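## Task

Pull the middle drawer of the slim cabinet with three drawers fully open and have it stay open by itself. Every other drawer in the room must be completely closed at the end. No cabinet may be moved noticeably from its spot. If the robot falls over or ends up tilted, the task fails. Anything that stays in the required state only because the robot is holding it does not count.

## Robot and tools

Robot: TidyBot++, a mobile base 0.54 m long, 0.50 m wide and 0.38 m high on four powered casters, carrying one seven-joint arm with a two-finger gripper. The shoulder sits 0.12 m ahead of the base centre, 0.68 m above the floor. Cameras: base_camera (fixed on the base, looking forward and down) and wrist_camera (fisheye, looks along the hand). The arm begins folded with the hand pointing down, reaching at most 0.08 m beyond the base front, elbow up to 1.15 m high.

Frames: the base frame has its origin on the floor below the base centre, x forward, y left, z up. hand_pose is reported in it: the midpoint between the finger pads, with its z axis along the fingers and its y axis the opening direction. The odometry frame is the base frame as it was when the scene began. base_odometry comes only from wheel rotation, so slip shows up as travel and it drifts a few cm and several degrees over many moves. Heading: left positive, -3.142 to 3.142. base_tilt is in degrees, forward and right positive, with a fixed bias near 1 degree.

execute_actions: argument "actions" is a list of zero or one action; "cameras" optionally picks base_camera, wrist_camera or all (omitted/null = all, [] = none). An action may have:
- "base": exactly one relative move from where the base currently is: {"translate_m": d} straight ahead in metres (forward +, -2 to 2), {"strafe_m": d} sideways in metres (left +, -2 to 2), or {"rotate_rad": d} turning in place in radians (counter-clockwise from above +, -6.3 to 6.3). A move that would need more than 8.667 s is refused.
- "joints": absolute target angles by name, in radians, not offsets. joint_1_rad any angle (whole arm about vertical; positive is clockwise from above, opposite to rotate_rad); joint_2_rad shoulder -2.249 to 2.249; joint_3_rad any angle; joint_4_rad elbow -2.579 to 2.579; joint_5_rad any angle; joint_6_rad wrist -2.099 to 2.099; joint_7_rad any angle (hand roll; at 1.57 with the hand down the fingers open toward the robot's left and right). gripper_pos 0 (open, gap about 85 mm) to 1 (closed, squeezing about 96-120 N per finger). Any-angle joints go the short way, so turn more than half a turn in steps. Done tolerances: ±0.039 for joints 1-4, ±0.056 for 5-7, ±0.03 gripper.
- "speeds": caps for this action only: translate_m and strafe_m 0.05-0.5 m/s, rotate_rad 0.1-1.57 rad/s (defaults are the maxima).
Base and joint motions start together. Unknown keys or values out of range get the whole call rejected with no motion. Anything you omit may keep pushing to an earlier target. If a result reports a stop, later motion calls in the same reply are skipped.

Arm geometry: with joint_1_rad = 0, joint_3_rad = 3.14, joint_5_rad = 0 the arm stays in the vertical x-z plane. Angles from vertical (forward +): upper arm (0.42 m) = joint_2_rad, forearm (0.31 m) = joint_2_rad - joint_4_rad, hand (0.31 m) = that minus joint_6_rad. Summing length·sin gives reach ahead of the shoulder, length·cos gives height above it. A downward hand tops out near 0.94 m height close to the base.

wait: {"seconds": 0 to 10}; commands nothing and returns state and images. zoom_image: {"camera", "region": [x0, y0, x1, y1]} in pixels of that camera's latest full image, origin top-left, at most 504 x 504. finished_scene: {"scene": n}; irreversible, reports success and gives the next task.

Results: joint_positions, hand_pose, base_odometry, base_tilt, motor_effort (percent of max, bracket = peak of last action, noisy and biased), motor temperatures per arm joint, and images listed on the "pictures" line. base_status/joint_status: "done"; "off_target" (stopped short, may still push); "contact_stop"/"time_out" (target dropped, holds there). A blocked base pushes until timeout and may still say "done" though short. "joint command not followed" with "cause:" means the self-collision check rejected arm targets, which may be retried later until you send acceptable ones. on_its_own describes uncommanded motion. "ARM HIT" means the arm struck the base or itself hard; nothing prevents the arm hitting the base.

Accuracy: friction leaves joints slightly off even when "all done"; the hand usually lands 1-2 cm off. To correct, send each joint its previous command plus (desired - read). Trust images over hand_pose. Loads make the arm sag; don't command a loaded joint to its read value.

Avoid: driving the base while the arm is snagged above about 0.8 m (tipping); strong horizontal pushes or pulls on a raised hand (can lift wheels; retract the arm or back off to recover). Torque faults (joints 1-4 limit 104.5 N m, warning 56.7; joints 5-7 limit 51.3, warning 29.4) freeze the arm for 10 s and cancel the rest of the call. Motors over 60 °C warn MOTOR HOT; at 75 °C an OVER-TEMPERATURE FAULT lets the arm sink and shows "limit_stop_at_motor_heat"; resend targets. The robot keeps its last command while you deliberate. Slams, hard hits, drops and shoving cabinets are penalised. Drawers must stay in their final state without the gripper holding them.

Each tool is called after "Request:" as name(argument=value, ...), one argument or row to a line, values as JSON.

## Session

Request:
execute_actions(
  actions=[],
)

Scene clock: 0.00 s.
Motor temperatures (°C, as the motors report them): [29 31 26 30 33 36 40]
base_odometry: x=+0.000 y=+0.000 heading=+0.000 (m, m, rad; odometry frame)
base_tilt: forward=+1.1 right=-0.7 (deg)
base_status: not commanded
joint_positions: joint_1_rad=-0.039 joint_2_rad=-0.367 joint_3_rad=+3.106 joint_4_rad=-2.524 joint_5_rad=-0.012 joint_6_rad=-0.863 joint_7_rad=+1.565 gripper_pos=+0.000
joint_status: not commanded
motor_effort: joint_1_rad=+0 joint_2_rad=+0 joint_3_rad=+0 joint_4_rad=+13 joint_5_rad=+0 joint_6_rad=+1 joint_7_rad=-1 (%)
hand_pose: x=+0.2667 y=+0.0136 z=+0.5915 quat_wxyz=(-0.001, +0.998, +0.030, +0.061) (m; base frame)
pictures: base_camera, wrist_camera
Images, in order (width x height): base_camera 644x364, wrist_camera 644x476.

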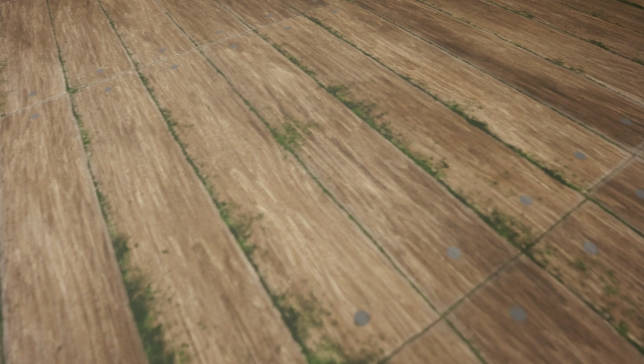

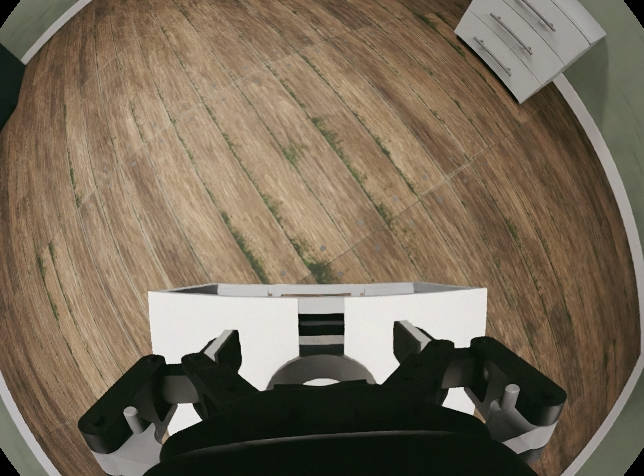

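Request:
execute_actions(
  actions=[
    {"joints": {"joint_6_rad": 0.35}},
  ],
  cameras=["wrist_camera"],
)

Scene clock: 1.67 s.
Motor temperatures (°C, as the motors report them): [29 31 26 30 33 36 40]
base_odometry: x=+0.000 y=+0.000 heading=+0.000 (m, m, rad; odometry frame)
base_tilt: forward=+1.1 right=-0.8 (deg)
base_status: not commanded
joint_positions: joint_1_rad=-0.039 joint_2_rad=-0.367 joint_3_rad=+3.106 joint_4_rad=-2.524 joint_5_rad=-0.012 joint_6_rad=+0.351 joint_7_rad=+1.565 gripper_pos=+0.000
joint_status: all done
motor_effort: joint_1_rad=+0(1) joint_2_rad=-6(7) joint_3_rad=+1(1) joint_4_rad=+20(21) joint_5_rad=+0(0) joint_6_rad=+9(9) joint_7_rad=-1(1) (%)
hand_pose: x=+0.5312 y=+0.0316 z=+0.8280 quat_wxyz=(-0.021, +0.785, +0.024, +0.619) (m; base frame)
pictures: wrist_camera
camera_calibration (this result's frames):
wrist_camera: T_world_to_cam=[[0.00809025, -0.999499, -0.0305933, 0.0481808], [-0.230967, 0.0278993, -0.972562, 0.982148], [0.972928, 0.0149343, -0.230625, -0.186544], [0, 0, 0, 1]] pos_world=[0.407948, 0.0235413, 0.913652]
Images, in order (width x height): wrist_camera 644x476.

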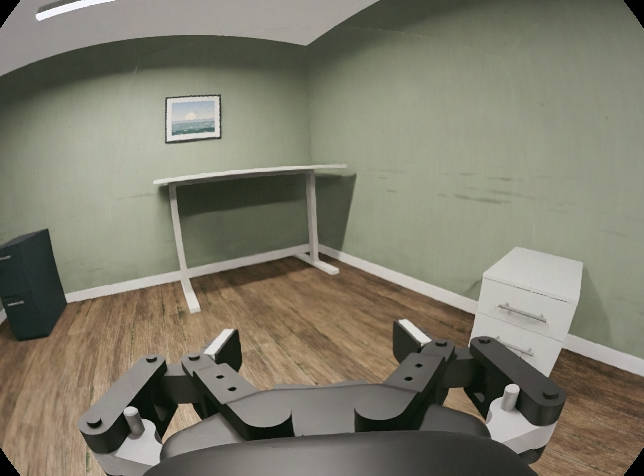

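Request:
execute_actions(
  actions=[
    {"joints": {"joint_1_rad": -1.7}},
  ],
  cameras=["wrist_camera"],
)

Request:
execute_actions(
  actions=[
    {"joints": {"joint_1_rad": -3.6}},
  ],
  cameras=["wrist_camera"],
)

Request:
execute_actions(
  actions=[
    {"joints": {"joint_1_rad": 1.0}},
  ],
  cameras=["wrist_camera"],
)

Scene clock: 4.87 s.
Motor temperatures (°C, as the motors report them): [29 31 26 30 33 36 40]
base_odometry: x=+0.000 y=+0.000 heading=+0.000 (m, m, rad; odometry frame)
base_tilt: forward=+1.1 right=-0.7 (deg)
base_status: not commanded
joint_positions: joint_1_rad=-1.690 joint_2_rad=-0.367 joint_3_rad=+3.106 joint_4_rad=-2.524 joint_5_rad=-0.012 joint_6_rad=+0.351 joint_7_rad=+1.565 gripper_pos=+0.000
joint_status: all done
motor_effort: joint_1_rad=+1(0) joint_2_rad=-6(6) joint_3_rad=+1(1) joint_4_rad=+21(20) joint_5_rad=+0(0) joint_6_rad=+9(9) joint_7_rad=-1(0) (%)
hand_pose: x=+0.0544 y=+0.4083 z=+0.8280 quat_wxyz=(-0.469, +0.514, +0.593, +0.405) (m; base frame)
pictures: wrist_camera
camera_calibration (this result's frames):
wrist_camera: T_world_to_cam=[[0.995629, 0.0882433, -0.0305934, -0.0693363], [-0.00928146, -0.232461, -0.972562, 0.955768], [-0.0929338, 0.968594, -0.230625, -0.0597064], [0, 0, 0, 1]] pos_world=[0.0723554, 0.286128, 0.913652]
Images, in order (width x height): wrist_camera 644x476.

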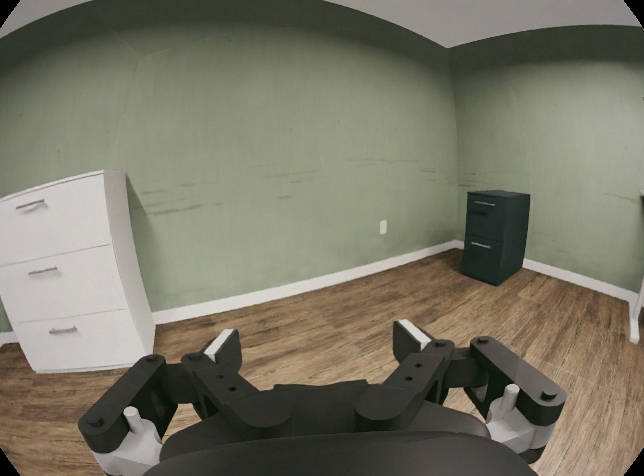

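Scene clock: 7.90 s.
Motor temperatures (°C, as the motors report them): [29 31 26 30 33 36 40]
base_odometry: x=+0.000 y=+0.000 heading=+0.000 (m, m, rad; odometry frame)
base_tilt: forward=+1.0 right=-0.9 (deg)
base_status: not commanded
joint_positions: joint_1_rad=-3.590 joint_2_rad=-0.367 joint_3_rad=+3.106 joint_4_rad=-2.524 joint_5_rad=-0.012 joint_6_rad=+0.351 joint_7_rad=+1.565 gripper_pos=+0.000
joint_status: all done
motor_effort: joint_1_rad=+0(0) joint_2_rad=-6(6) joint_3_rad=+1(1) joint_4_rad=+21(20) joint_5_rad=+0(0) joint_6_rad=+9(9) joint_7_rad=-1(0) (%)
hand_pose: x=-0.2465 y=-0.1931 z=+0.8280 quat_wxyz=(-0.602, -0.183, +0.763, -0.146) (m; base frame)
pictures: wrist_camera
camera_calibration (this result's frames):
wrist_camera: T_world_to_cam=[[-0.405393, 0.91363, -0.0305935, 0.0973855], [0.222977, 0.0663717, -0.972562, 0.928129], [-0.886531, -0.401092, -0.230625, 0.0347312], [0, 0, 0, 1]] pos_world=[-0.136681, -0.136645, 0.913652]
Images, in order (width x height): wrist_camera 644x476.

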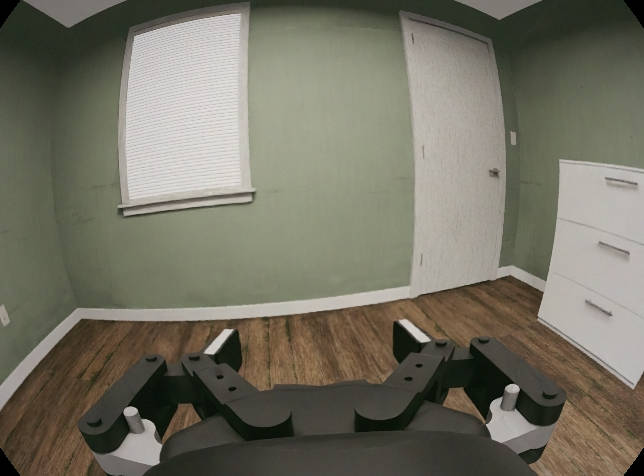

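Scene clock: 10.77 s.
Motor temperatures (°C, as the motors report them): [29 31 26 30 33 36 40]
base_odometry: x=+0.000 y=+0.000 heading=+0.000 (m, m, rad; odometry frame)
base_tilt: forward=+1.1 right=-0.7 (deg)
base_status: not commanded
joint_positions: joint_1_rad=-5.273 joint_2_rad=-0.367 joint_3_rad=+3.106 joint_4_rad=-2.524 joint_5_rad=-0.012 joint_6_rad=+0.351 joint_7_rad=+1.565 gripper_pos=+0.000
joint_status: all done
motor_effort: joint_1_rad=+0(1) joint_2_rad=-5(6) joint_3_rad=+1(1) joint_4_rad=+21(21) joint_5_rad=+0(0) joint_6_rad=+9(9) joint_7_rad=-1(1) (%)
hand_pose: x=+0.3519 y=-0.3415 z=+0.8280 quat_wxyz=(-0.292, -0.692, +0.372, -0.546) (m; base frame)
pictures: wrist_camera
camera_calibration (this result's frames):
wrist_camera: T_world_to_cam=[[-0.86238, -0.505336, -0.0305935, 0.151767], [-0.0909691, 0.214123, -0.972562, 0.965488], [0.498021, -0.835935, -0.230625, -0.13003], [0, 0, 0, 1]] pos_world=[0.283468, -0.238737, 0.913652]
Images, in order (width x height): wrist_camera 644x476.

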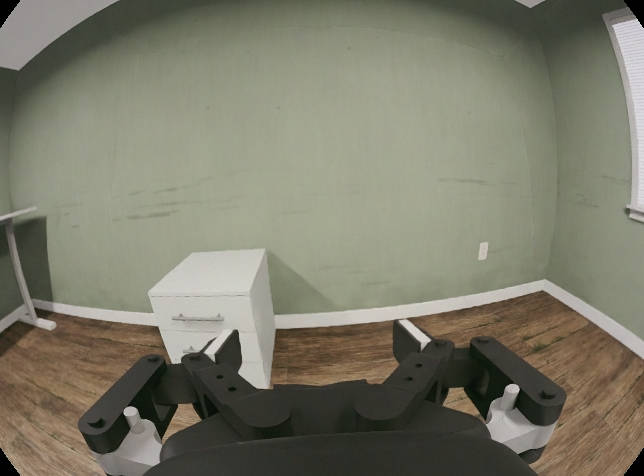

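Request:
zoom_image(
  camera="wrist_camera",
  region=[130, 230, 310, 400],
)

Region (130, 230, 310, 400) of wrist_camera's 644x476 image, scaled by 2.800.

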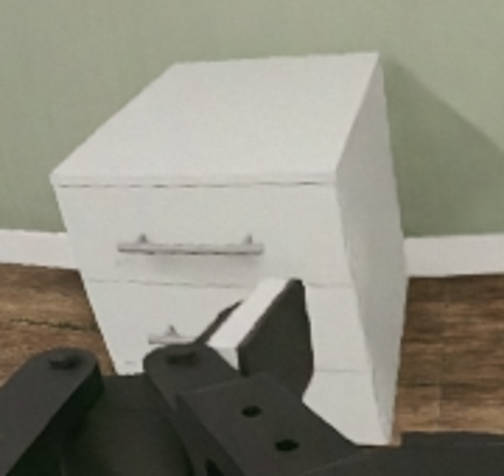

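Request:
execute_actions(
  actions=[
    {"base": {"rotate_rad": -0.94}, "joints": {"joint_1_rad": -2.77}},
  ],
  cameras=["wrist_camera"],
)

Scene clock: 15.90 s.
Motor temperatures (°C, as the motors report them): [29 31 26 30 33 36 40]
base_odometry: x=+0.000 y=+0.000 heading=-0.939 (m, m, rad; odometry frame)
base_tilt: forward=+1.1 right=-0.8 (deg)
base_status: done
joint_positions: joint_1_rad=-2.780 joint_2_rad=-0.367 joint_3_rad=+3.106 joint_4_rad=-2.524 joint_5_rad=-0.012 joint_6_rad=+0.351 joint_7_rad=+1.565 gripper_pos=+0.000
joint_status: all done
motor_effort: joint_1_rad=+0(1) joint_2_rad=-6(7) joint_3_rad=+1(2) joint_4_rad=+20(21) joint_5_rad=-1(0) joint_6_rad=+9(9) joint_7_rad=-1(1) (%)
hand_pose: x=-0.2729 y=+0.1315 z=+0.8280 quat_wxyz=(-0.611, +0.132, +0.774, +0.103) (m; base frame)
pictures: wrist_camera
camera_calibration (this result's frames):
wrist_camera: T_world_to_cam=[[0.381957, 0.923674, -0.0305933, 0.00369066], [0.201847, -0.11568, -0.972562, 0.930643], [-0.901868, 0.365302, -0.230625, 0.0365567], [0, 0, 0, 1]] pos_world=[-0.156288, 0.0908938, 0.913652]
Images, in order (width x height): wrist_camera 644x476.

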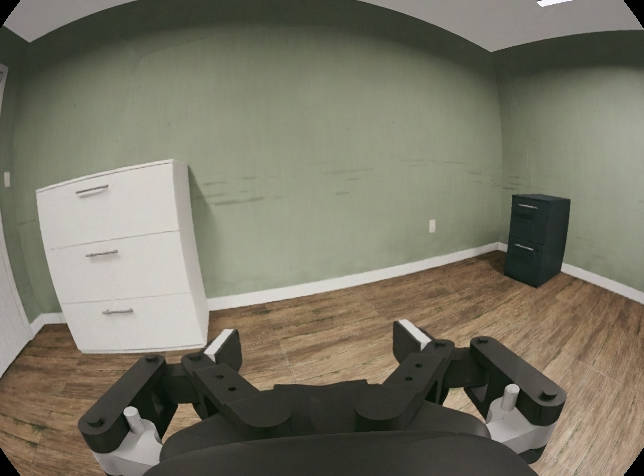

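Request:
zoom_image(
  camera="wrist_camera",
  region=[480, 180, 600, 300],
)

Request:
zoom_image(
  camera="wrist_camera",
  region=[20, 145, 240, 365],
)

Region (480, 180, 600, 300) of wrist_camera's 644x476 image, scaled by 4.200.

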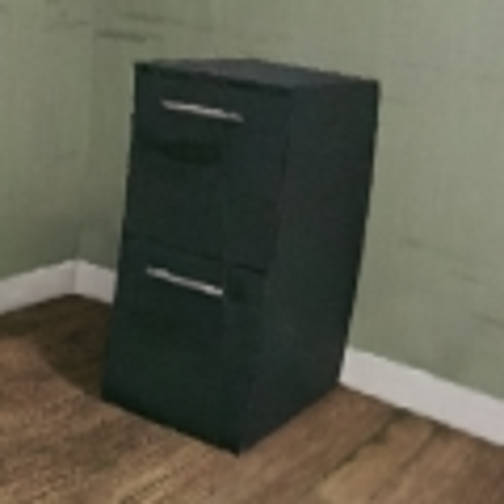

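Region (20, 145, 240, 365) of wrist_camera's 644x476 image, scaled by 2.291.

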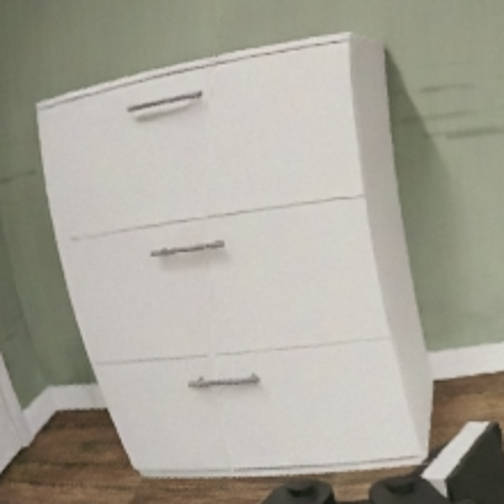

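Request:
execute_actions(
  actions=[
    {"base": {"strafe_m": 0.52}, "joints": {"joint_1_rad": 0.0, "joint_3_rad": 3.14, "joint_5_rad": 0.0, "joint_6_rad": 0.0}},
  ],
)

Scene clock: 19.80 s.
Motor temperatures (°C, as the motors report them): [29 31 26 30 33 36 40]
base_odometry: x=+0.420 y=+0.307 heading=-0.940 (m, m, rad; odometry frame)
base_tilt: forward=+1.1 right=-0.8 (deg)
base_status: done
joint_positions: joint_1_rad=-0.010 joint_2_rad=-0.364 joint_3_rad=+3.112 joint_4_rad=-2.524 joint_5_rad=-0.012 joint_6_rad=+0.020 joint_7_rad=+1.565 gripper_pos=+0.000
joint_status: all done
motor_effort: joint_1_rad=+1(1) joint_2_rad=-5(7) joint_3_rad=+0(2) joint_4_rad=+20(21) joint_5_rad=+0(0) joint_6_rad=+8(8) joint_7_rad=-1(0) (%)
hand_pose: x=+0.4923 y=+0.0160 z=+0.7325 quat_wxyz=(-0.009, +0.877, +0.012, +0.480) (m; base frame)
pictures: base_camera, wrist_camera
camera_calibration (this result's frames):
wrist_camera: T_world_to_cam=[[-0.0335364, -0.999363, -0.0121946, 0.0369936], [-0.535816, 0.0282779, -0.843861, 0.936526], [0.843669, -0.021766, -0.536423, 0.117774], [0, 0, 0, 1]] pos_world=[0.403684, 0.0130504, 0.853926]
Images, in order (width x height): base_camera 644x364, wrist_camera 644x476.

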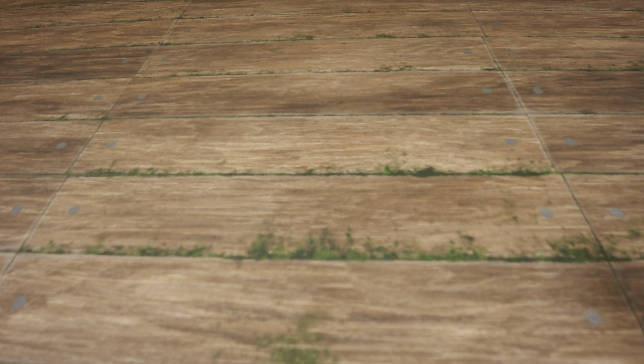

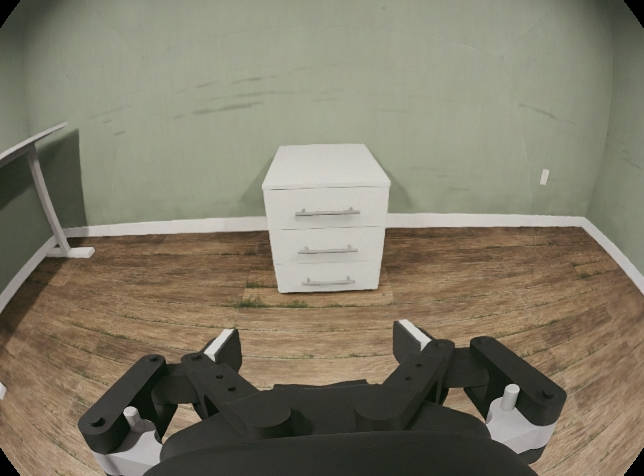

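Request:
zoom_image(
  camera="wrist_camera",
  region=[245, 135, 413, 303],
)

Region (245, 135, 413, 303) of wrist_camera's 644x476 image, scaled by 3.000.

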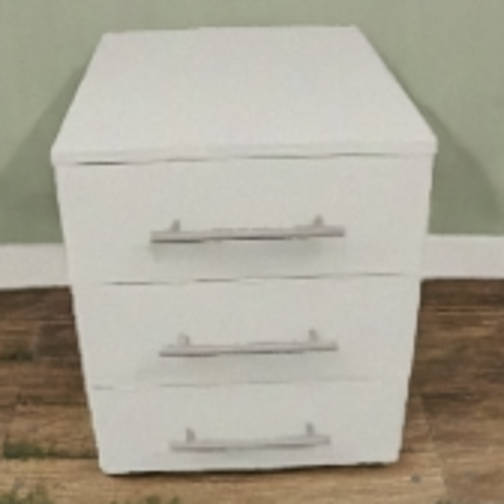

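Request:
zoom_image(
  camera="base_camera",
  region=[0, 0, 322, 364],
)

Request:
zoom_image(
  camera="base_camera",
  region=[322, 0, 644, 364],
)

Region (0, 0, 322, 364) of base_camera's 644x364 image, scaled by 1.385; it fills the left 446 columns of this view, and the rest is white.

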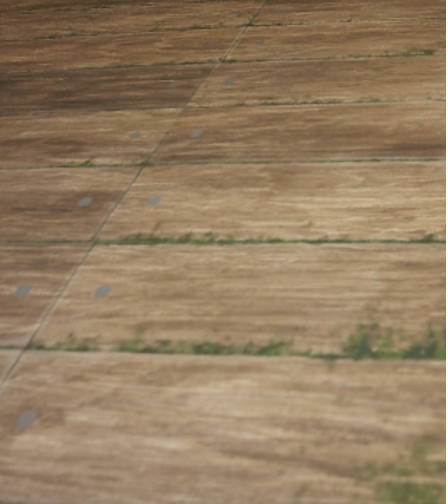

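Region (322, 0, 644, 364) of base_camera's 644x364 image, scaled by 1.385; it fills the left 446 columns of this view, and the rest is white.

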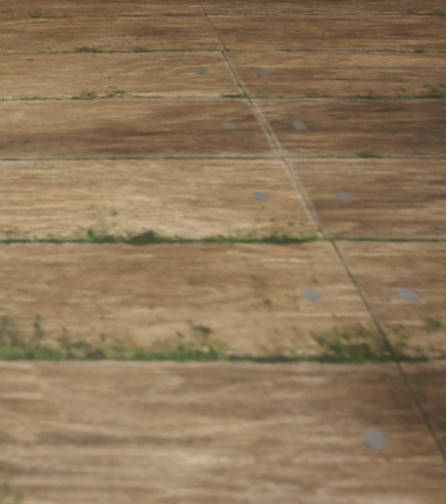

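Request:
execute_actions(
  actions=[
    {"base": {"rotate_rad": -0.028}, "joints": {"joint_1_rad": 0.0, "joint_2_rad": 1.87, "joint_3_rad": 3.16, "joint_4_rad": -0.922, "joint_5_rad": 0.0, "joint_6_rad": 1.172, "joint_7_rad": 0.0}},
  ],
)

Scene clock: 25.47 s.
Motor temperatures (°C, as the motors report them): [29 31 26 30 33 36 40]
base_odometry: x=+0.420 y=+0.307 heading=-0.967 (m, m, rad; odometry frame)
base_tilt: forward=+1.2 right=-0.8 (deg)
base_status: done
joint_positions: joint_1_rad=-0.009 joint_2_rad=+1.868 joint_3_rad=+3.131 joint_4_rad=-0.947 joint_5_rad=-0.012 joint_6_rad=+1.152 joint_7_rad=+0.043 gripper_pos=+0.000
joint_status: all done
motor_effort: joint_1_rad=+0(1) joint_2_rad=-46(51) joint_3_rad=-1(2) joint_4_rad=+12(21) joint_5_rad=+0(0) joint_6_rad=+9(9) joint_7_rad=+0(1) (%)
hand_pose: x=+0.9319 y=+0.0073 z=+0.2318 quat_wxyz=(-0.468, +0.529, -0.516, +0.484) (m; base frame)
pictures: base_camera, wrist_camera
camera_calibration (this result's frames):
wrist_camera: T_world_to_cam=[[-0.140445, 0.0125488, -0.990009, 0.355822], [0.00936536, 0.999892, 0.0113455, 0.0364395], [0.990044, -0.00767838, -0.140547, -0.750225], [0, 0, 0, 1]] pos_world=[0.792388, -0.0466612, 0.246411]
Images, in order (width x height): base_camera 644x364, wrist_camera 644x476.

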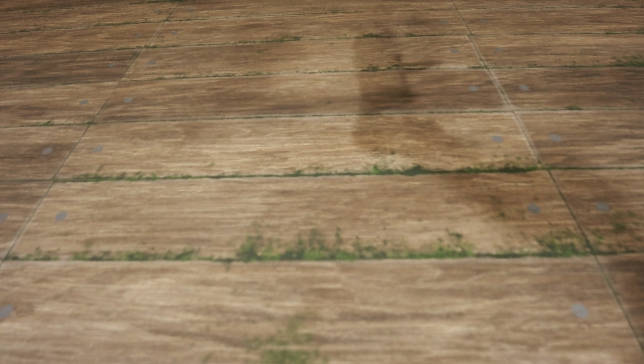

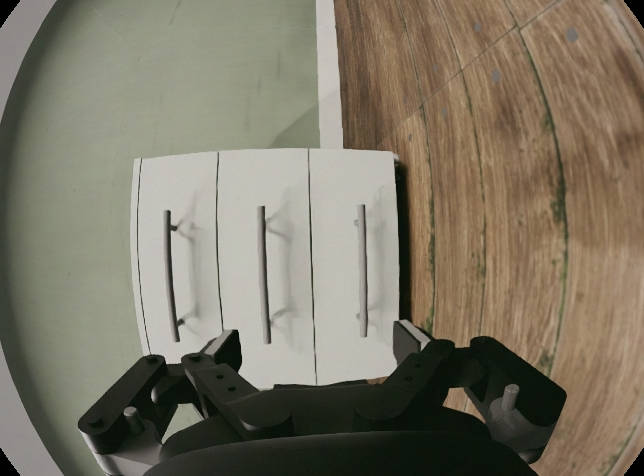

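Request:
execute_actions(
  actions=[
    {"base": {"translate_m": 0.17}, "joints": {"joint_2_rad": 1.795, "joint_7_rad": -0.04}},
  ],
)

Scene clock: 27.57 s.
Motor temperatures (°C, as the motors report them): [29 31 26 30 33 36 40]
base_odometry: x=+0.517 y=+0.167 heading=-0.967 (m, m, rad; odometry frame)
base_tilt: forward=+1.2 right=-0.7 (deg)
base_status: done
joint_positions: joint_1_rad=-0.009 joint_2_rad=+1.788 joint_3_rad=+3.131 joint_4_rad=-0.936 joint_5_rad=-0.012 joint_6_rad=+1.154 joint_7_rad=+0.003 gripper_pos=+0.000
joint_status: all done
motor_effort: joint_1_rad=+0(1) joint_2_rad=-48(51) joint_3_rad=-1(1) joint_4_rad=+14(15) joint_5_rad=+0(1) joint_6_rad=+9(9) joint_7_rad=-1(1) (%)
hand_pose: x=+0.9688 y=+0.0072 z=+0.3044 quat_wxyz=(-0.502, +0.496, -0.504, +0.498) (m; base frame)
pictures: base_camera, wrist_camera
camera_calibration (this result's frames):
wrist_camera: T_world_to_cam=[[-0.0465243, 0.0525991, -0.997531, 0.343882], [0.00849082, 0.998597, 0.0522593, 0.0237406], [0.998881, -0.00603853, -0.0469056, -0.8136], [0, 0, 0, 1]] pos_world=[0.828487, -0.0467081, 0.30363]
Images, in order (width x height): base_camera 644x364, wrist_camera 644x476.

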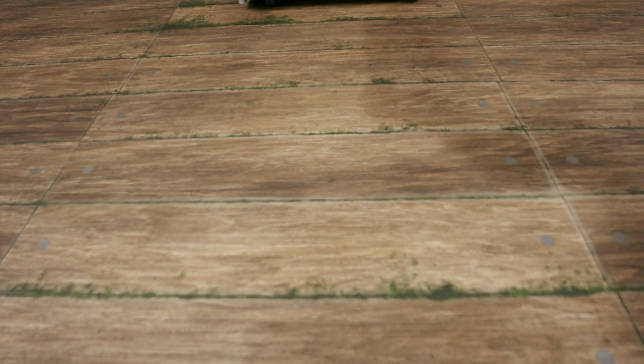

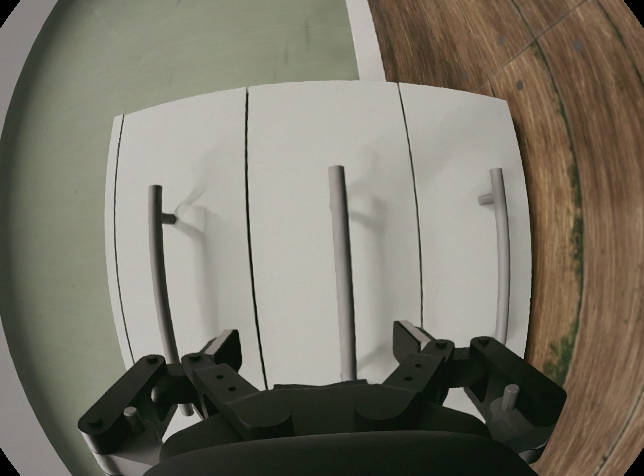

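Request:
execute_actions(
  actions=[
    {"base": {"translate_m": 0.045}, "joints": {"joint_2_rad": 1.822}, "speeds": {"translate_m": 0.1}},
  ],
  cameras=["wrist_camera"],
)

Scene clock: 28.93 s.
Motor temperatures (°C, as the motors report them): [29 31 26 30 33 36 40]
base_odometry: x=+0.543 y=+0.130 heading=-0.967 (m, m, rad; odometry frame)
base_tilt: forward=+1.2 right=-0.7 (deg)
base_status: done
joint_positions: joint_1_rad=-0.008 joint_2_rad=+1.818 joint_3_rad=+3.131 joint_4_rad=-0.935 joint_5_rad=-0.012 joint_6_rad=+1.154 joint_7_rad=+0.003 gripper_pos=+0.000
joint_status: all done
motor_effort: joint_1_rad=+0(3) joint_2_rad=-47(50) joint_3_rad=-1(1) joint_4_rad=+14(14) joint_5_rad=+0(1) joint_6_rad=+9(9) joint_7_rad=+0(0) (%)
hand_pose: x=+0.9571 y=+0.0067 z=+0.2792 quat_wxyz=(-0.494, +0.503, -0.511, +0.491) (m; base frame)
pictures: wrist_camera
camera_calibration (this result's frames):
wrist_camera: T_world_to_cam=[[-0.0757668, 0.052083, -0.995764, 0.345772], [0.0103803, 0.998622, 0.0514426, 0.0240882], [0.997072, -0.00643873, -0.076203, -0.793218], [0, 0, 0, 1]] pos_world=[0.816843, -0.0471712, 0.282623]
Images, in order (width x height): wrist_camera 644x476.

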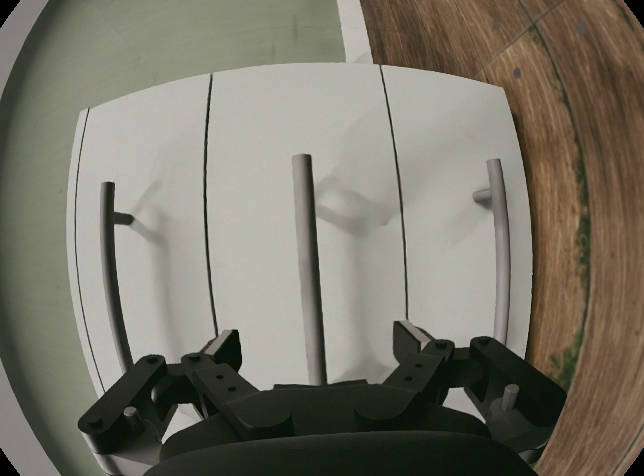

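Request:
execute_actions(
  actions=[
    {"base": {"translate_m": 0.032}, "joints": {"gripper_pos": 0.45}, "speeds": {"translate_m": 0.08}},
  ],
  cameras=["wrist_camera"],
)

Scene clock: 30.33 s.
Motor temperatures (°C, as the motors report them): [29 32 26 30 33 36 40]
base_odometry: x=+0.561 y=+0.103 heading=-0.966 (m, m, rad; odometry frame)
base_tilt: forward=+1.2 right=-0.7 (deg)
base_status: done
joint_positions: joint_1_rad=-0.008 joint_2_rad=+1.819 joint_3_rad=+3.132 joint_4_rad=-0.935 joint_5_rad=-0.012 joint_6_rad=+1.154 joint_7_rad=+0.003 gripper_pos=+0.450
joint_status: all done
motor_effort: joint_1_rad=+1(2) joint_2_rad=-47(48) joint_3_rad=-1(1) joint_4_rad=+14(14) joint_5_rad=+0(0) joint_6_rad=+9(9) joint_7_rad=+0(0) (%)
hand_pose: x=+0.9565 y=+0.0064 z=+0.2780 quat_wxyz=(-0.494, +0.503, -0.511, +0.491) (m; base frame)
pictures: wrist_camera
camera_calibration (this result's frames):
wrist_camera: T_world_to_cam=[[-0.0772535, 0.0518866, -0.99566, 0.345876], [0.0107014, 0.998631, 0.0512111, 0.024208], [0.996954, -0.00669875, -0.077703, -0.792181], [0, 0, 0, 1]] pos_world=[0.816229, -0.0474278, 0.28158]
Images, in order (width x height): wrist_camera 644x476.

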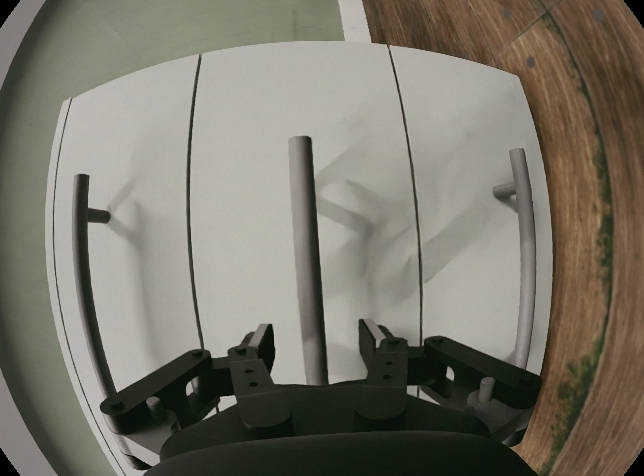

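Request:
execute_actions(
  actions=[
    {"joints": {"gripper_pos": 1.0}},
  ],
  cameras=["wrist_camera"],
)

Scene clock: 31.37 s.
Motor temperatures (°C, as the motors report them): [29 32 26 30 33 36 40]
base_odometry: x=+0.561 y=+0.103 heading=-0.966 (m, m, rad; odometry frame)
base_tilt: forward=+1.1 right=-0.7 (deg)
base_status: not commanded
joint_positions: joint_1_rad=-0.008 joint_2_rad=+1.820 joint_3_rad=+3.133 joint_4_rad=-0.935 joint_5_rad=-0.012 joint_6_rad=+1.159 joint_7_rad=+0.003 gripper_pos=+0.893
joint_status: gripper_pos off_target (ended at +0.893, target +1.000)
motor_effort: joint_1_rad=+2(3) joint_2_rad=-47(53) joint_3_rad=-1(2) joint_4_rad=+13(15) joint_5_rad=-1(2) joint_6_rad=+8(9) joint_7_rad=-1(2) (%)
hand_pose: x=+0.9565 y=+0.0063 z=+0.2794 quat_wxyz=(-0.495, +0.503, -0.510, +0.493) (m; base frame)
pictures: wrist_camera
camera_calibration (this result's frames):
wrist_camera: T_world_to_cam=[[-0.0723214, 0.0503926, -0.996108, 0.342754], [0.00994109, 0.99871, 0.0498025, 0.0253696], [0.997332, -0.00630061, -0.072729, -0.793824], [0, 0, 0, 1]] pos_world=[0.816243, -0.0476107, 0.282422]
Images, in order (width x height): wrist_camera 644x476.

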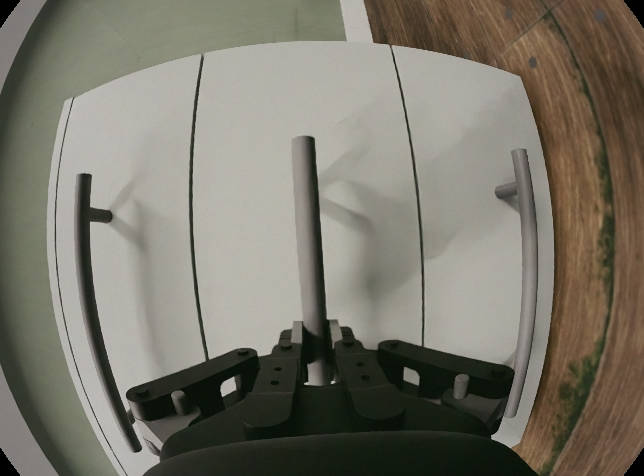

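The handle is gripped. Pulling back slowly in a first step.

Request:
execute_actions(
  actions=[
    {"base": {"translate_m": -0.2}, "speeds": {"translate_m": 0.1}},
  ],
)

Scene clock: 34.00 s.
Motor temperatures (°C, as the motors report them): [29 32 26 30 33 36 40]
base_odometry: x=+0.447 y=+0.268 heading=-0.966 (m, m, rad; odometry frame)
base_tilt: forward=+1.2 right=-0.7 (deg)
base_status: done
joint_positions: joint_1_rad=-0.009 joint_2_rad=+1.820 joint_3_rad=+3.135 joint_4_rad=-0.934 joint_5_rad=-0.012 joint_6_rad=+1.159 joint_7_rad=+0.003 gripper_pos=+0.893
joint_status: not commanded
motor_effort: joint_1_rad=+0(4) joint_2_rad=-47(49) joint_3_rad=-1(2) joint_4_rad=+14(14) joint_5_rad=-1(2) joint_6_rad=+9(14) joint_7_rad=-1(2) (%)
hand_pose: x=+0.9565 y=+0.0065 z=+0.2792 quat_wxyz=(-0.495, +0.503, -0.509, +0.493) (m; base frame)
pictures: base_camera, wrist_camera
camera_calibration (this result's frames):
wrist_camera: T_world_to_cam=[[-0.0722553, 0.0487242, -0.996195, 0.342507], [0.00884516, 0.998798, 0.0482099, 0.0266002], [0.997347, -0.00532809, -0.0725994, -0.793919], [0, 0, 0, 1]] pos_world=[0.816325, -0.0474867, 0.282283]
Images, in order (width x height): base_camera 644x364, wrist_camera 644x476.

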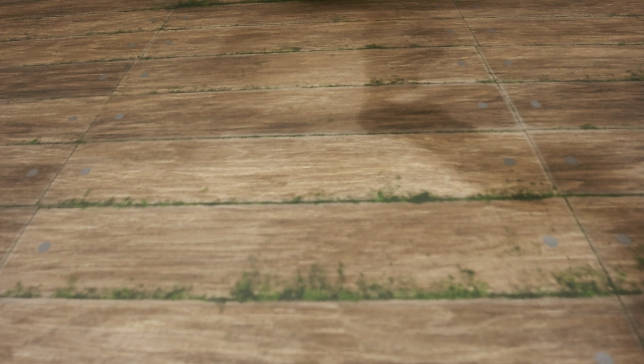

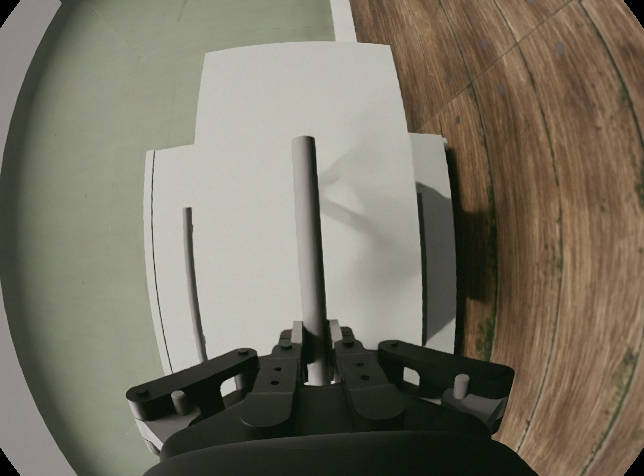

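Request:
execute_actions(
  actions=[
    {"base": {"translate_m": -0.1}, "speeds": {"translate_m": 0.08}},
  ],
  cameras=["wrist_camera"],
)

Scene clock: 35.83 s.
Motor temperatures (°C, as the motors report them): [29 32 26 30 33 36 40]
base_odometry: x=+0.391 y=+0.351 heading=-0.966 (m, m, rad; odometry frame)
base_tilt: forward=+1.1 right=-0.7 (deg)
base_status: done
joint_positions: joint_1_rad=-0.007 joint_2_rad=+1.821 joint_3_rad=+3.136 joint_4_rad=-0.934 joint_5_rad=-0.012 joint_6_rad=+1.161 joint_7_rad=+0.003 gripper_pos=+0.893
joint_status: not commanded
motor_effort: joint_1_rad=-1(1) joint_2_rad=-46(50) joint_3_rad=-2(2) joint_4_rad=+13(14) joint_5_rad=+1(0) joint_6_rad=+9(13) joint_7_rad=-1(1) (%)
hand_pose: x=+0.9563 y=+0.0048 z=+0.2791 quat_wxyz=(-0.494, +0.503, -0.509, +0.494) (m; base frame)
pictures: wrist_camera
camera_calibration (this result's frames):
wrist_camera: T_world_to_cam=[[-0.0710553, 0.0480766, -0.996313, 0.34137], [0.0105392, 0.998818, 0.0474459, 0.0269622], [0.997417, -0.00712911, -0.071478, -0.794064], [0, 0, 0, 1]] pos_world=[0.815985, -0.0490032, 0.282074]
Images, in order (width x height): wrist_camera 644x476.

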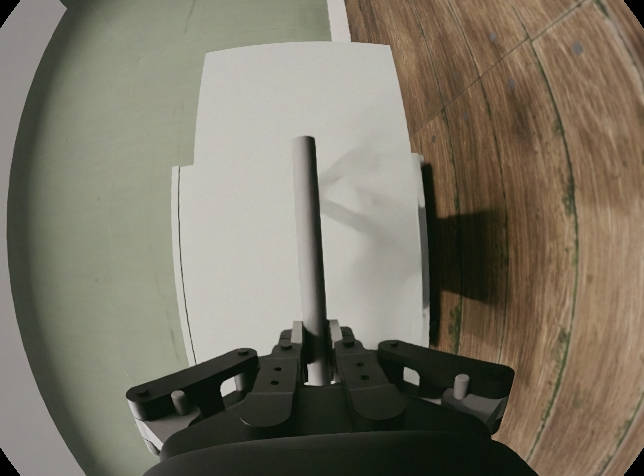

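Request:
execute_actions(
  actions=[
    {"base": {"translate_m": -0.05}, "speeds": {"translate_m": 0.06}},
  ],
  cameras=["wrist_camera"],
)

Scene clock: 37.23 s.
Motor temperatures (°C, as the motors report them): [29 32 26 30 33 36 40]
base_odometry: x=+0.362 y=+0.392 heading=-0.966 (m, m, rad; odometry frame)
base_tilt: forward=+1.1 right=-0.7 (deg)
base_status: done
joint_positions: joint_1_rad=-0.005 joint_2_rad=+1.821 joint_3_rad=+3.136 joint_4_rad=-0.929 joint_5_rad=-0.012 joint_6_rad=+1.154 joint_7_rad=+0.003 gripper_pos=+0.895
joint_status: not commanded
motor_effort: joint_1_rad=+0(2) joint_2_rad=-47(50) joint_3_rad=-2(2) joint_4_rad=+14(14) joint_5_rad=-1(0) joint_6_rad=+10(17) joint_7_rad=-1(1) (%)
hand_pose: x=+0.9578 y=+0.0036 z=+0.2793 quat_wxyz=(-0.494, +0.503, -0.510, +0.494) (m; base frame)
pictures: wrist_camera
camera_calibration (this result's frames):
wrist_camera: T_world_to_cam=[[-0.0729952, 0.0477951, -0.996186, 0.343517], [0.0117835, 0.998823, 0.0470582, 0.0270128], [0.997263, -0.00830352, -0.0734724, -0.794895], [0, 0, 0, 1]] pos_world=[0.817476, -0.0499999, 0.282533]
Images, in order (width x height): wrist_camera 644x476.

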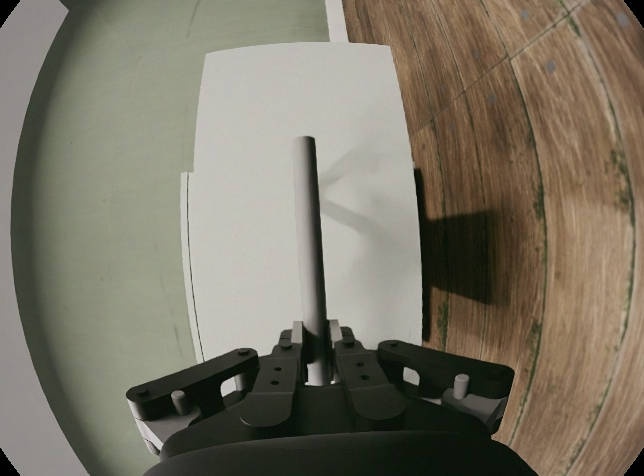

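Request:
execute_actions(
  actions=[
    {"base": {"translate_m": -0.03}, "speeds": {"translate_m": 0.05}},
  ],
  cameras=["wrist_camera"],
)

Scene clock: 38.43 s.
Motor temperatures (°C, as the motors report them): [29 32 26 30 33 36 40]
base_odometry: x=+0.345 y=+0.417 heading=-0.966 (m, m, rad; odometry frame)
base_tilt: forward=+1.1 right=-0.7 (deg)
base_status: done
joint_positions: joint_1_rad=-0.003 joint_2_rad=+1.822 joint_3_rad=+3.138 joint_4_rad=-0.918 joint_5_rad=-0.012 joint_6_rad=+1.141 joint_7_rad=+0.003 gripper_pos=+0.895
joint_status: not commanded
motor_effort: joint_1_rad=+0(2) joint_2_rad=-48(49) joint_3_rad=-1(2) joint_4_rad=+12(15) joint_5_rad=-1(1) joint_6_rad=+12(19) joint_7_rad=-1(1) (%)
hand_pose: x=+0.9607 y=+0.0016 z=+0.2795 quat_wxyz=(-0.492, +0.503, -0.510, +0.494) (m; base frame)
pictures: wrist_camera
camera_calibration (this result's frames):
wrist_camera: T_world_to_cam=[[-0.0749893, 0.0463439, -0.996107, 0.34588], [0.0134518, 0.998876, 0.0454601, 0.0278484], [0.997094, -0.00999037, -0.0755284, -0.797005], [0, 0, 0, 1]] pos_world=[0.820251, -0.0518089, 0.283071]
Images, in order (width x height): wrist_camera 644x476.

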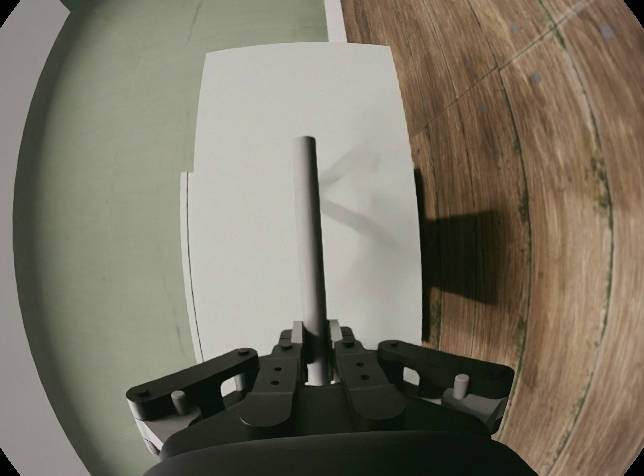

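Request:
execute_actions(
  actions=[
    {"joints": {"gripper_pos": 0.3}},
  ],
  cameras=[],
)

Request:
execute_actions(
  actions=[
    {"base": {"translate_m": -0.12}},
  ],
  cameras=["wrist_camera"],
)

Scene clock: 39.80 s.
Motor temperatures (°C, as the motors report them): [29 32 26 30 33 36 40]
base_odometry: x=+0.345 y=+0.417 heading=-0.966 (m, m, rad; odometry frame)
base_tilt: forward=+1.1 right=-0.8 (deg)
base_status: not commanded
joint_positions: joint_1_rad=-0.003 joint_2_rad=+1.822 joint_3_rad=+3.138 joint_4_rad=-0.918 joint_5_rad=-0.012 joint_6_rad=+1.152 joint_7_rad=+0.003 gripper_pos=+0.300
joint_status: all done
motor_effort: joint_1_rad=+0(1) joint_2_rad=-48(50) joint_3_rad=-1(1) joint_4_rad=+13(15) joint_5_rad=+0(1) joint_6_rad=+9(13) joint_7_rad=+0(1) (%)
hand_pose: x=+0.9609 y=+0.0015 z=+0.2831 quat_wxyz=(-0.495, +0.501, -0.507, +0.497) (m; base frame)
pictures: none
No camera images: the call's "cameras" was empty. Leave "cameras" out to get every camera's image.

Scene clock: 41.10 s.
Motor temperatures (°C, as the motors report them): [29 32 26 30 33 36 40]
base_odometry: x=+0.277 y=+0.516 heading=-0.966 (m, m, rad; odometry frame)
base_tilt: forward=+1.1 right=-0.8 (deg)
base_status: done
joint_positions: joint_1_rad=-0.003 joint_2_rad=+1.824 joint_3_rad=+3.138 joint_4_rad=-0.918 joint_5_rad=-0.012 joint_6_rad=+1.153 joint_7_rad=+0.003 gripper_pos=+0.300
joint_status: not commanded
motor_effort: joint_1_rad=+0(2) joint_2_rad=-47(49) joint_3_rad=-1(1) joint_4_rad=+14(14) joint_5_rad=+0(1) joint_6_rad=+9(9) joint_7_rad=+0(0) (%)
hand_pose: x=+0.9597 y=+0.0015 z=+0.2807 quat_wxyz=(-0.494, +0.501, -0.508, +0.496) (m; base frame)
pictures: wrist_camera
camera_calibration (this result's frames):
wrist_camera: T_world_to_cam=[[-0.0664462, 0.0462468, -0.996718, 0.33901], [0.0131557, 0.998879, 0.04547, 0.0281205], [0.997703, -0.0100912, -0.0669802, -0.798896], [0, 0, 0, 1]] pos_world=[0.819217, -0.0518289, 0.283109]
Images, in order (width x height): wrist_camera 644x476.

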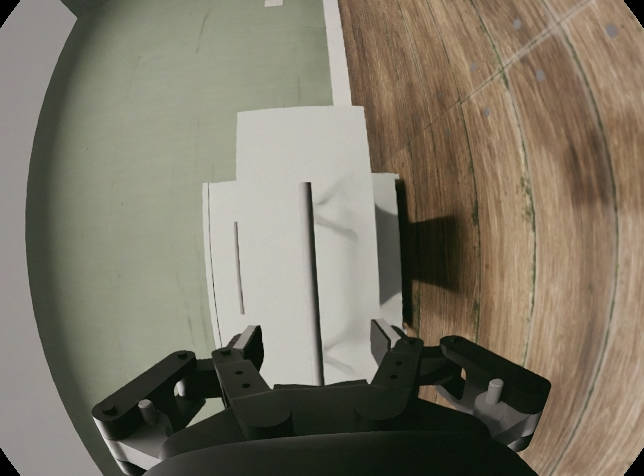

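Request:
execute_actions(
  actions=[],
  cameras=["wrist_camera"],
)

Scene clock: 41.27 s.
Motor temperatures (°C, as the motors report them): [29 32 26 30 33 36 40]
base_odometry: x=+0.277 y=+0.516 heading=-0.966 (m, m, rad; odometry frame)
base_tilt: forward=+1.2 right=-0.7 (deg)
base_status: done
joint_positions: joint_1_rad=-0.003 joint_2_rad=+1.824 joint_3_rad=+3.138 joint_4_rad=-0.918 joint_5_rad=-0.012 joint_6_rad=+1.153 joint_7_rad=+0.003 gripper_pos=+0.300
joint_status: not commanded
motor_effort: joint_1_rad=+0(2) joint_2_rad=-47(49) joint_3_rad=-1(1) joint_4_rad=+13(14) joint_5_rad=+0(1) joint_6_rad=+9(9) joint_7_rad=+0(0) (%)
hand_pose: x=+0.9597 y=+0.0015 z=+0.2807 quat_wxyz=(-0.494, +0.501, -0.508, +0.496) (m; base frame)
pictures: wrist_camera
camera_calibration (this result's frames):
wrist_camera: T_world_to_cam=[[-0.0664463, 0.0462468, -0.996718, 0.33901], [0.0131559, 0.998879, 0.0454701, 0.0281204], [0.997703, -0.0100914, -0.0669803, -0.798895], [0, 0, 0, 1]] pos_world=[0.819217, -0.051829, 0.283109]
Images, in order (width x height): wrist_camera 644x476.

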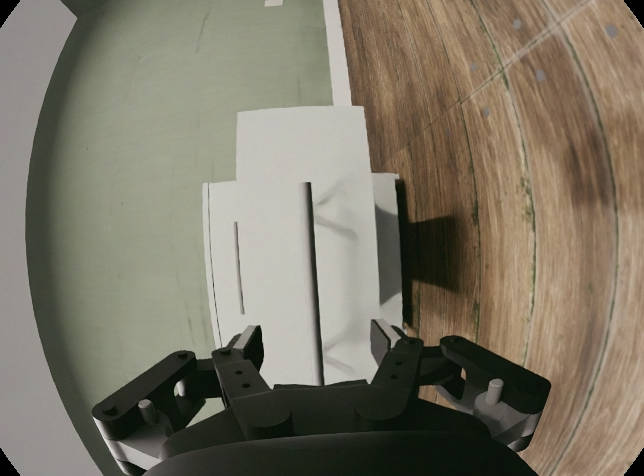

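Request:
wait(
  seconds=3,
)

Scene clock: 44.37 s.
Motor temperatures (°C, as the motors report them): [29 32 26 30 33 36 40]
base_odometry: x=+0.277 y=+0.516 heading=-0.966 (m, m, rad; odometry frame)
base_tilt: forward=+1.2 right=-0.8 (deg)
base_status: done
joint_positions: joint_1_rad=-0.003 joint_2_rad=+1.824 joint_3_rad=+3.138 joint_4_rad=-0.918 joint_5_rad=-0.012 joint_6_rad=+1.153 joint_7_rad=+0.003 gripper_pos=+0.300
joint_status: not commanded
motor_effort: joint_1_rad=+1(2) joint_2_rad=-47(49) joint_3_rad=-1(1) joint_4_rad=+13(14) joint_5_rad=+0(1) joint_6_rad=+9(9) joint_7_rad=+0(0) (%)
hand_pose: x=+0.9597 y=+0.0015 z=+0.2807 quat_wxyz=(-0.494, +0.501, -0.508, +0.496) (m; base frame)
wait: 3.00 s; at rest by 0.17 s
pictures: base_camera, wrist_camera
camera_calibration (this result's frames):
wrist_camera: T_world_to_cam=[[-0.0664466, 0.0462465, -0.996718, 0.33901], [0.0131559, 0.998879, 0.0454698, 0.0281206], [0.997703, -0.0100914, -0.0669805, -0.798895], [0, 0, 0, 1]] pos_world=[0.819217, -0.0518291, 0.283109]
Images, in order (width x height): base_camera 644x364, wrist_camera 644x476.

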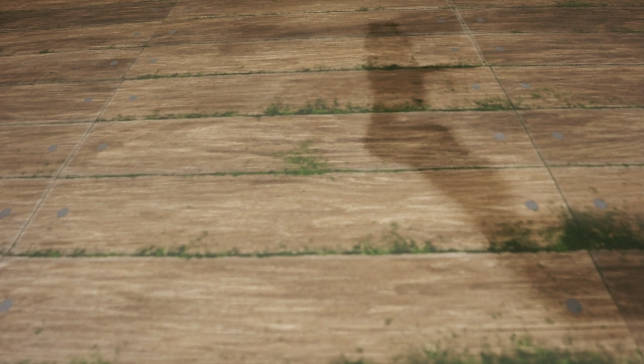

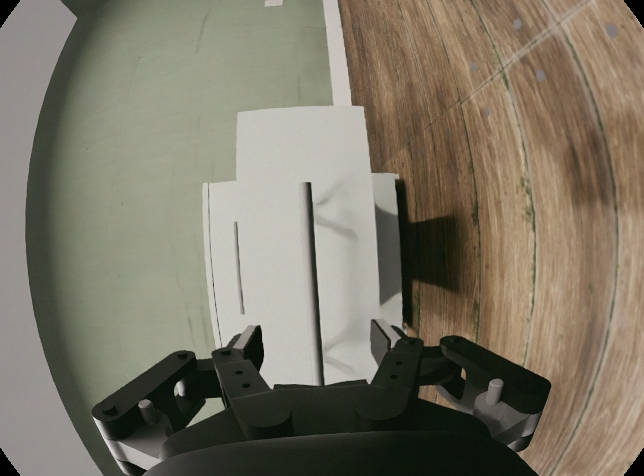

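Request:
finished_scene(
  scene=1,
)

The scene is finished: the task was done.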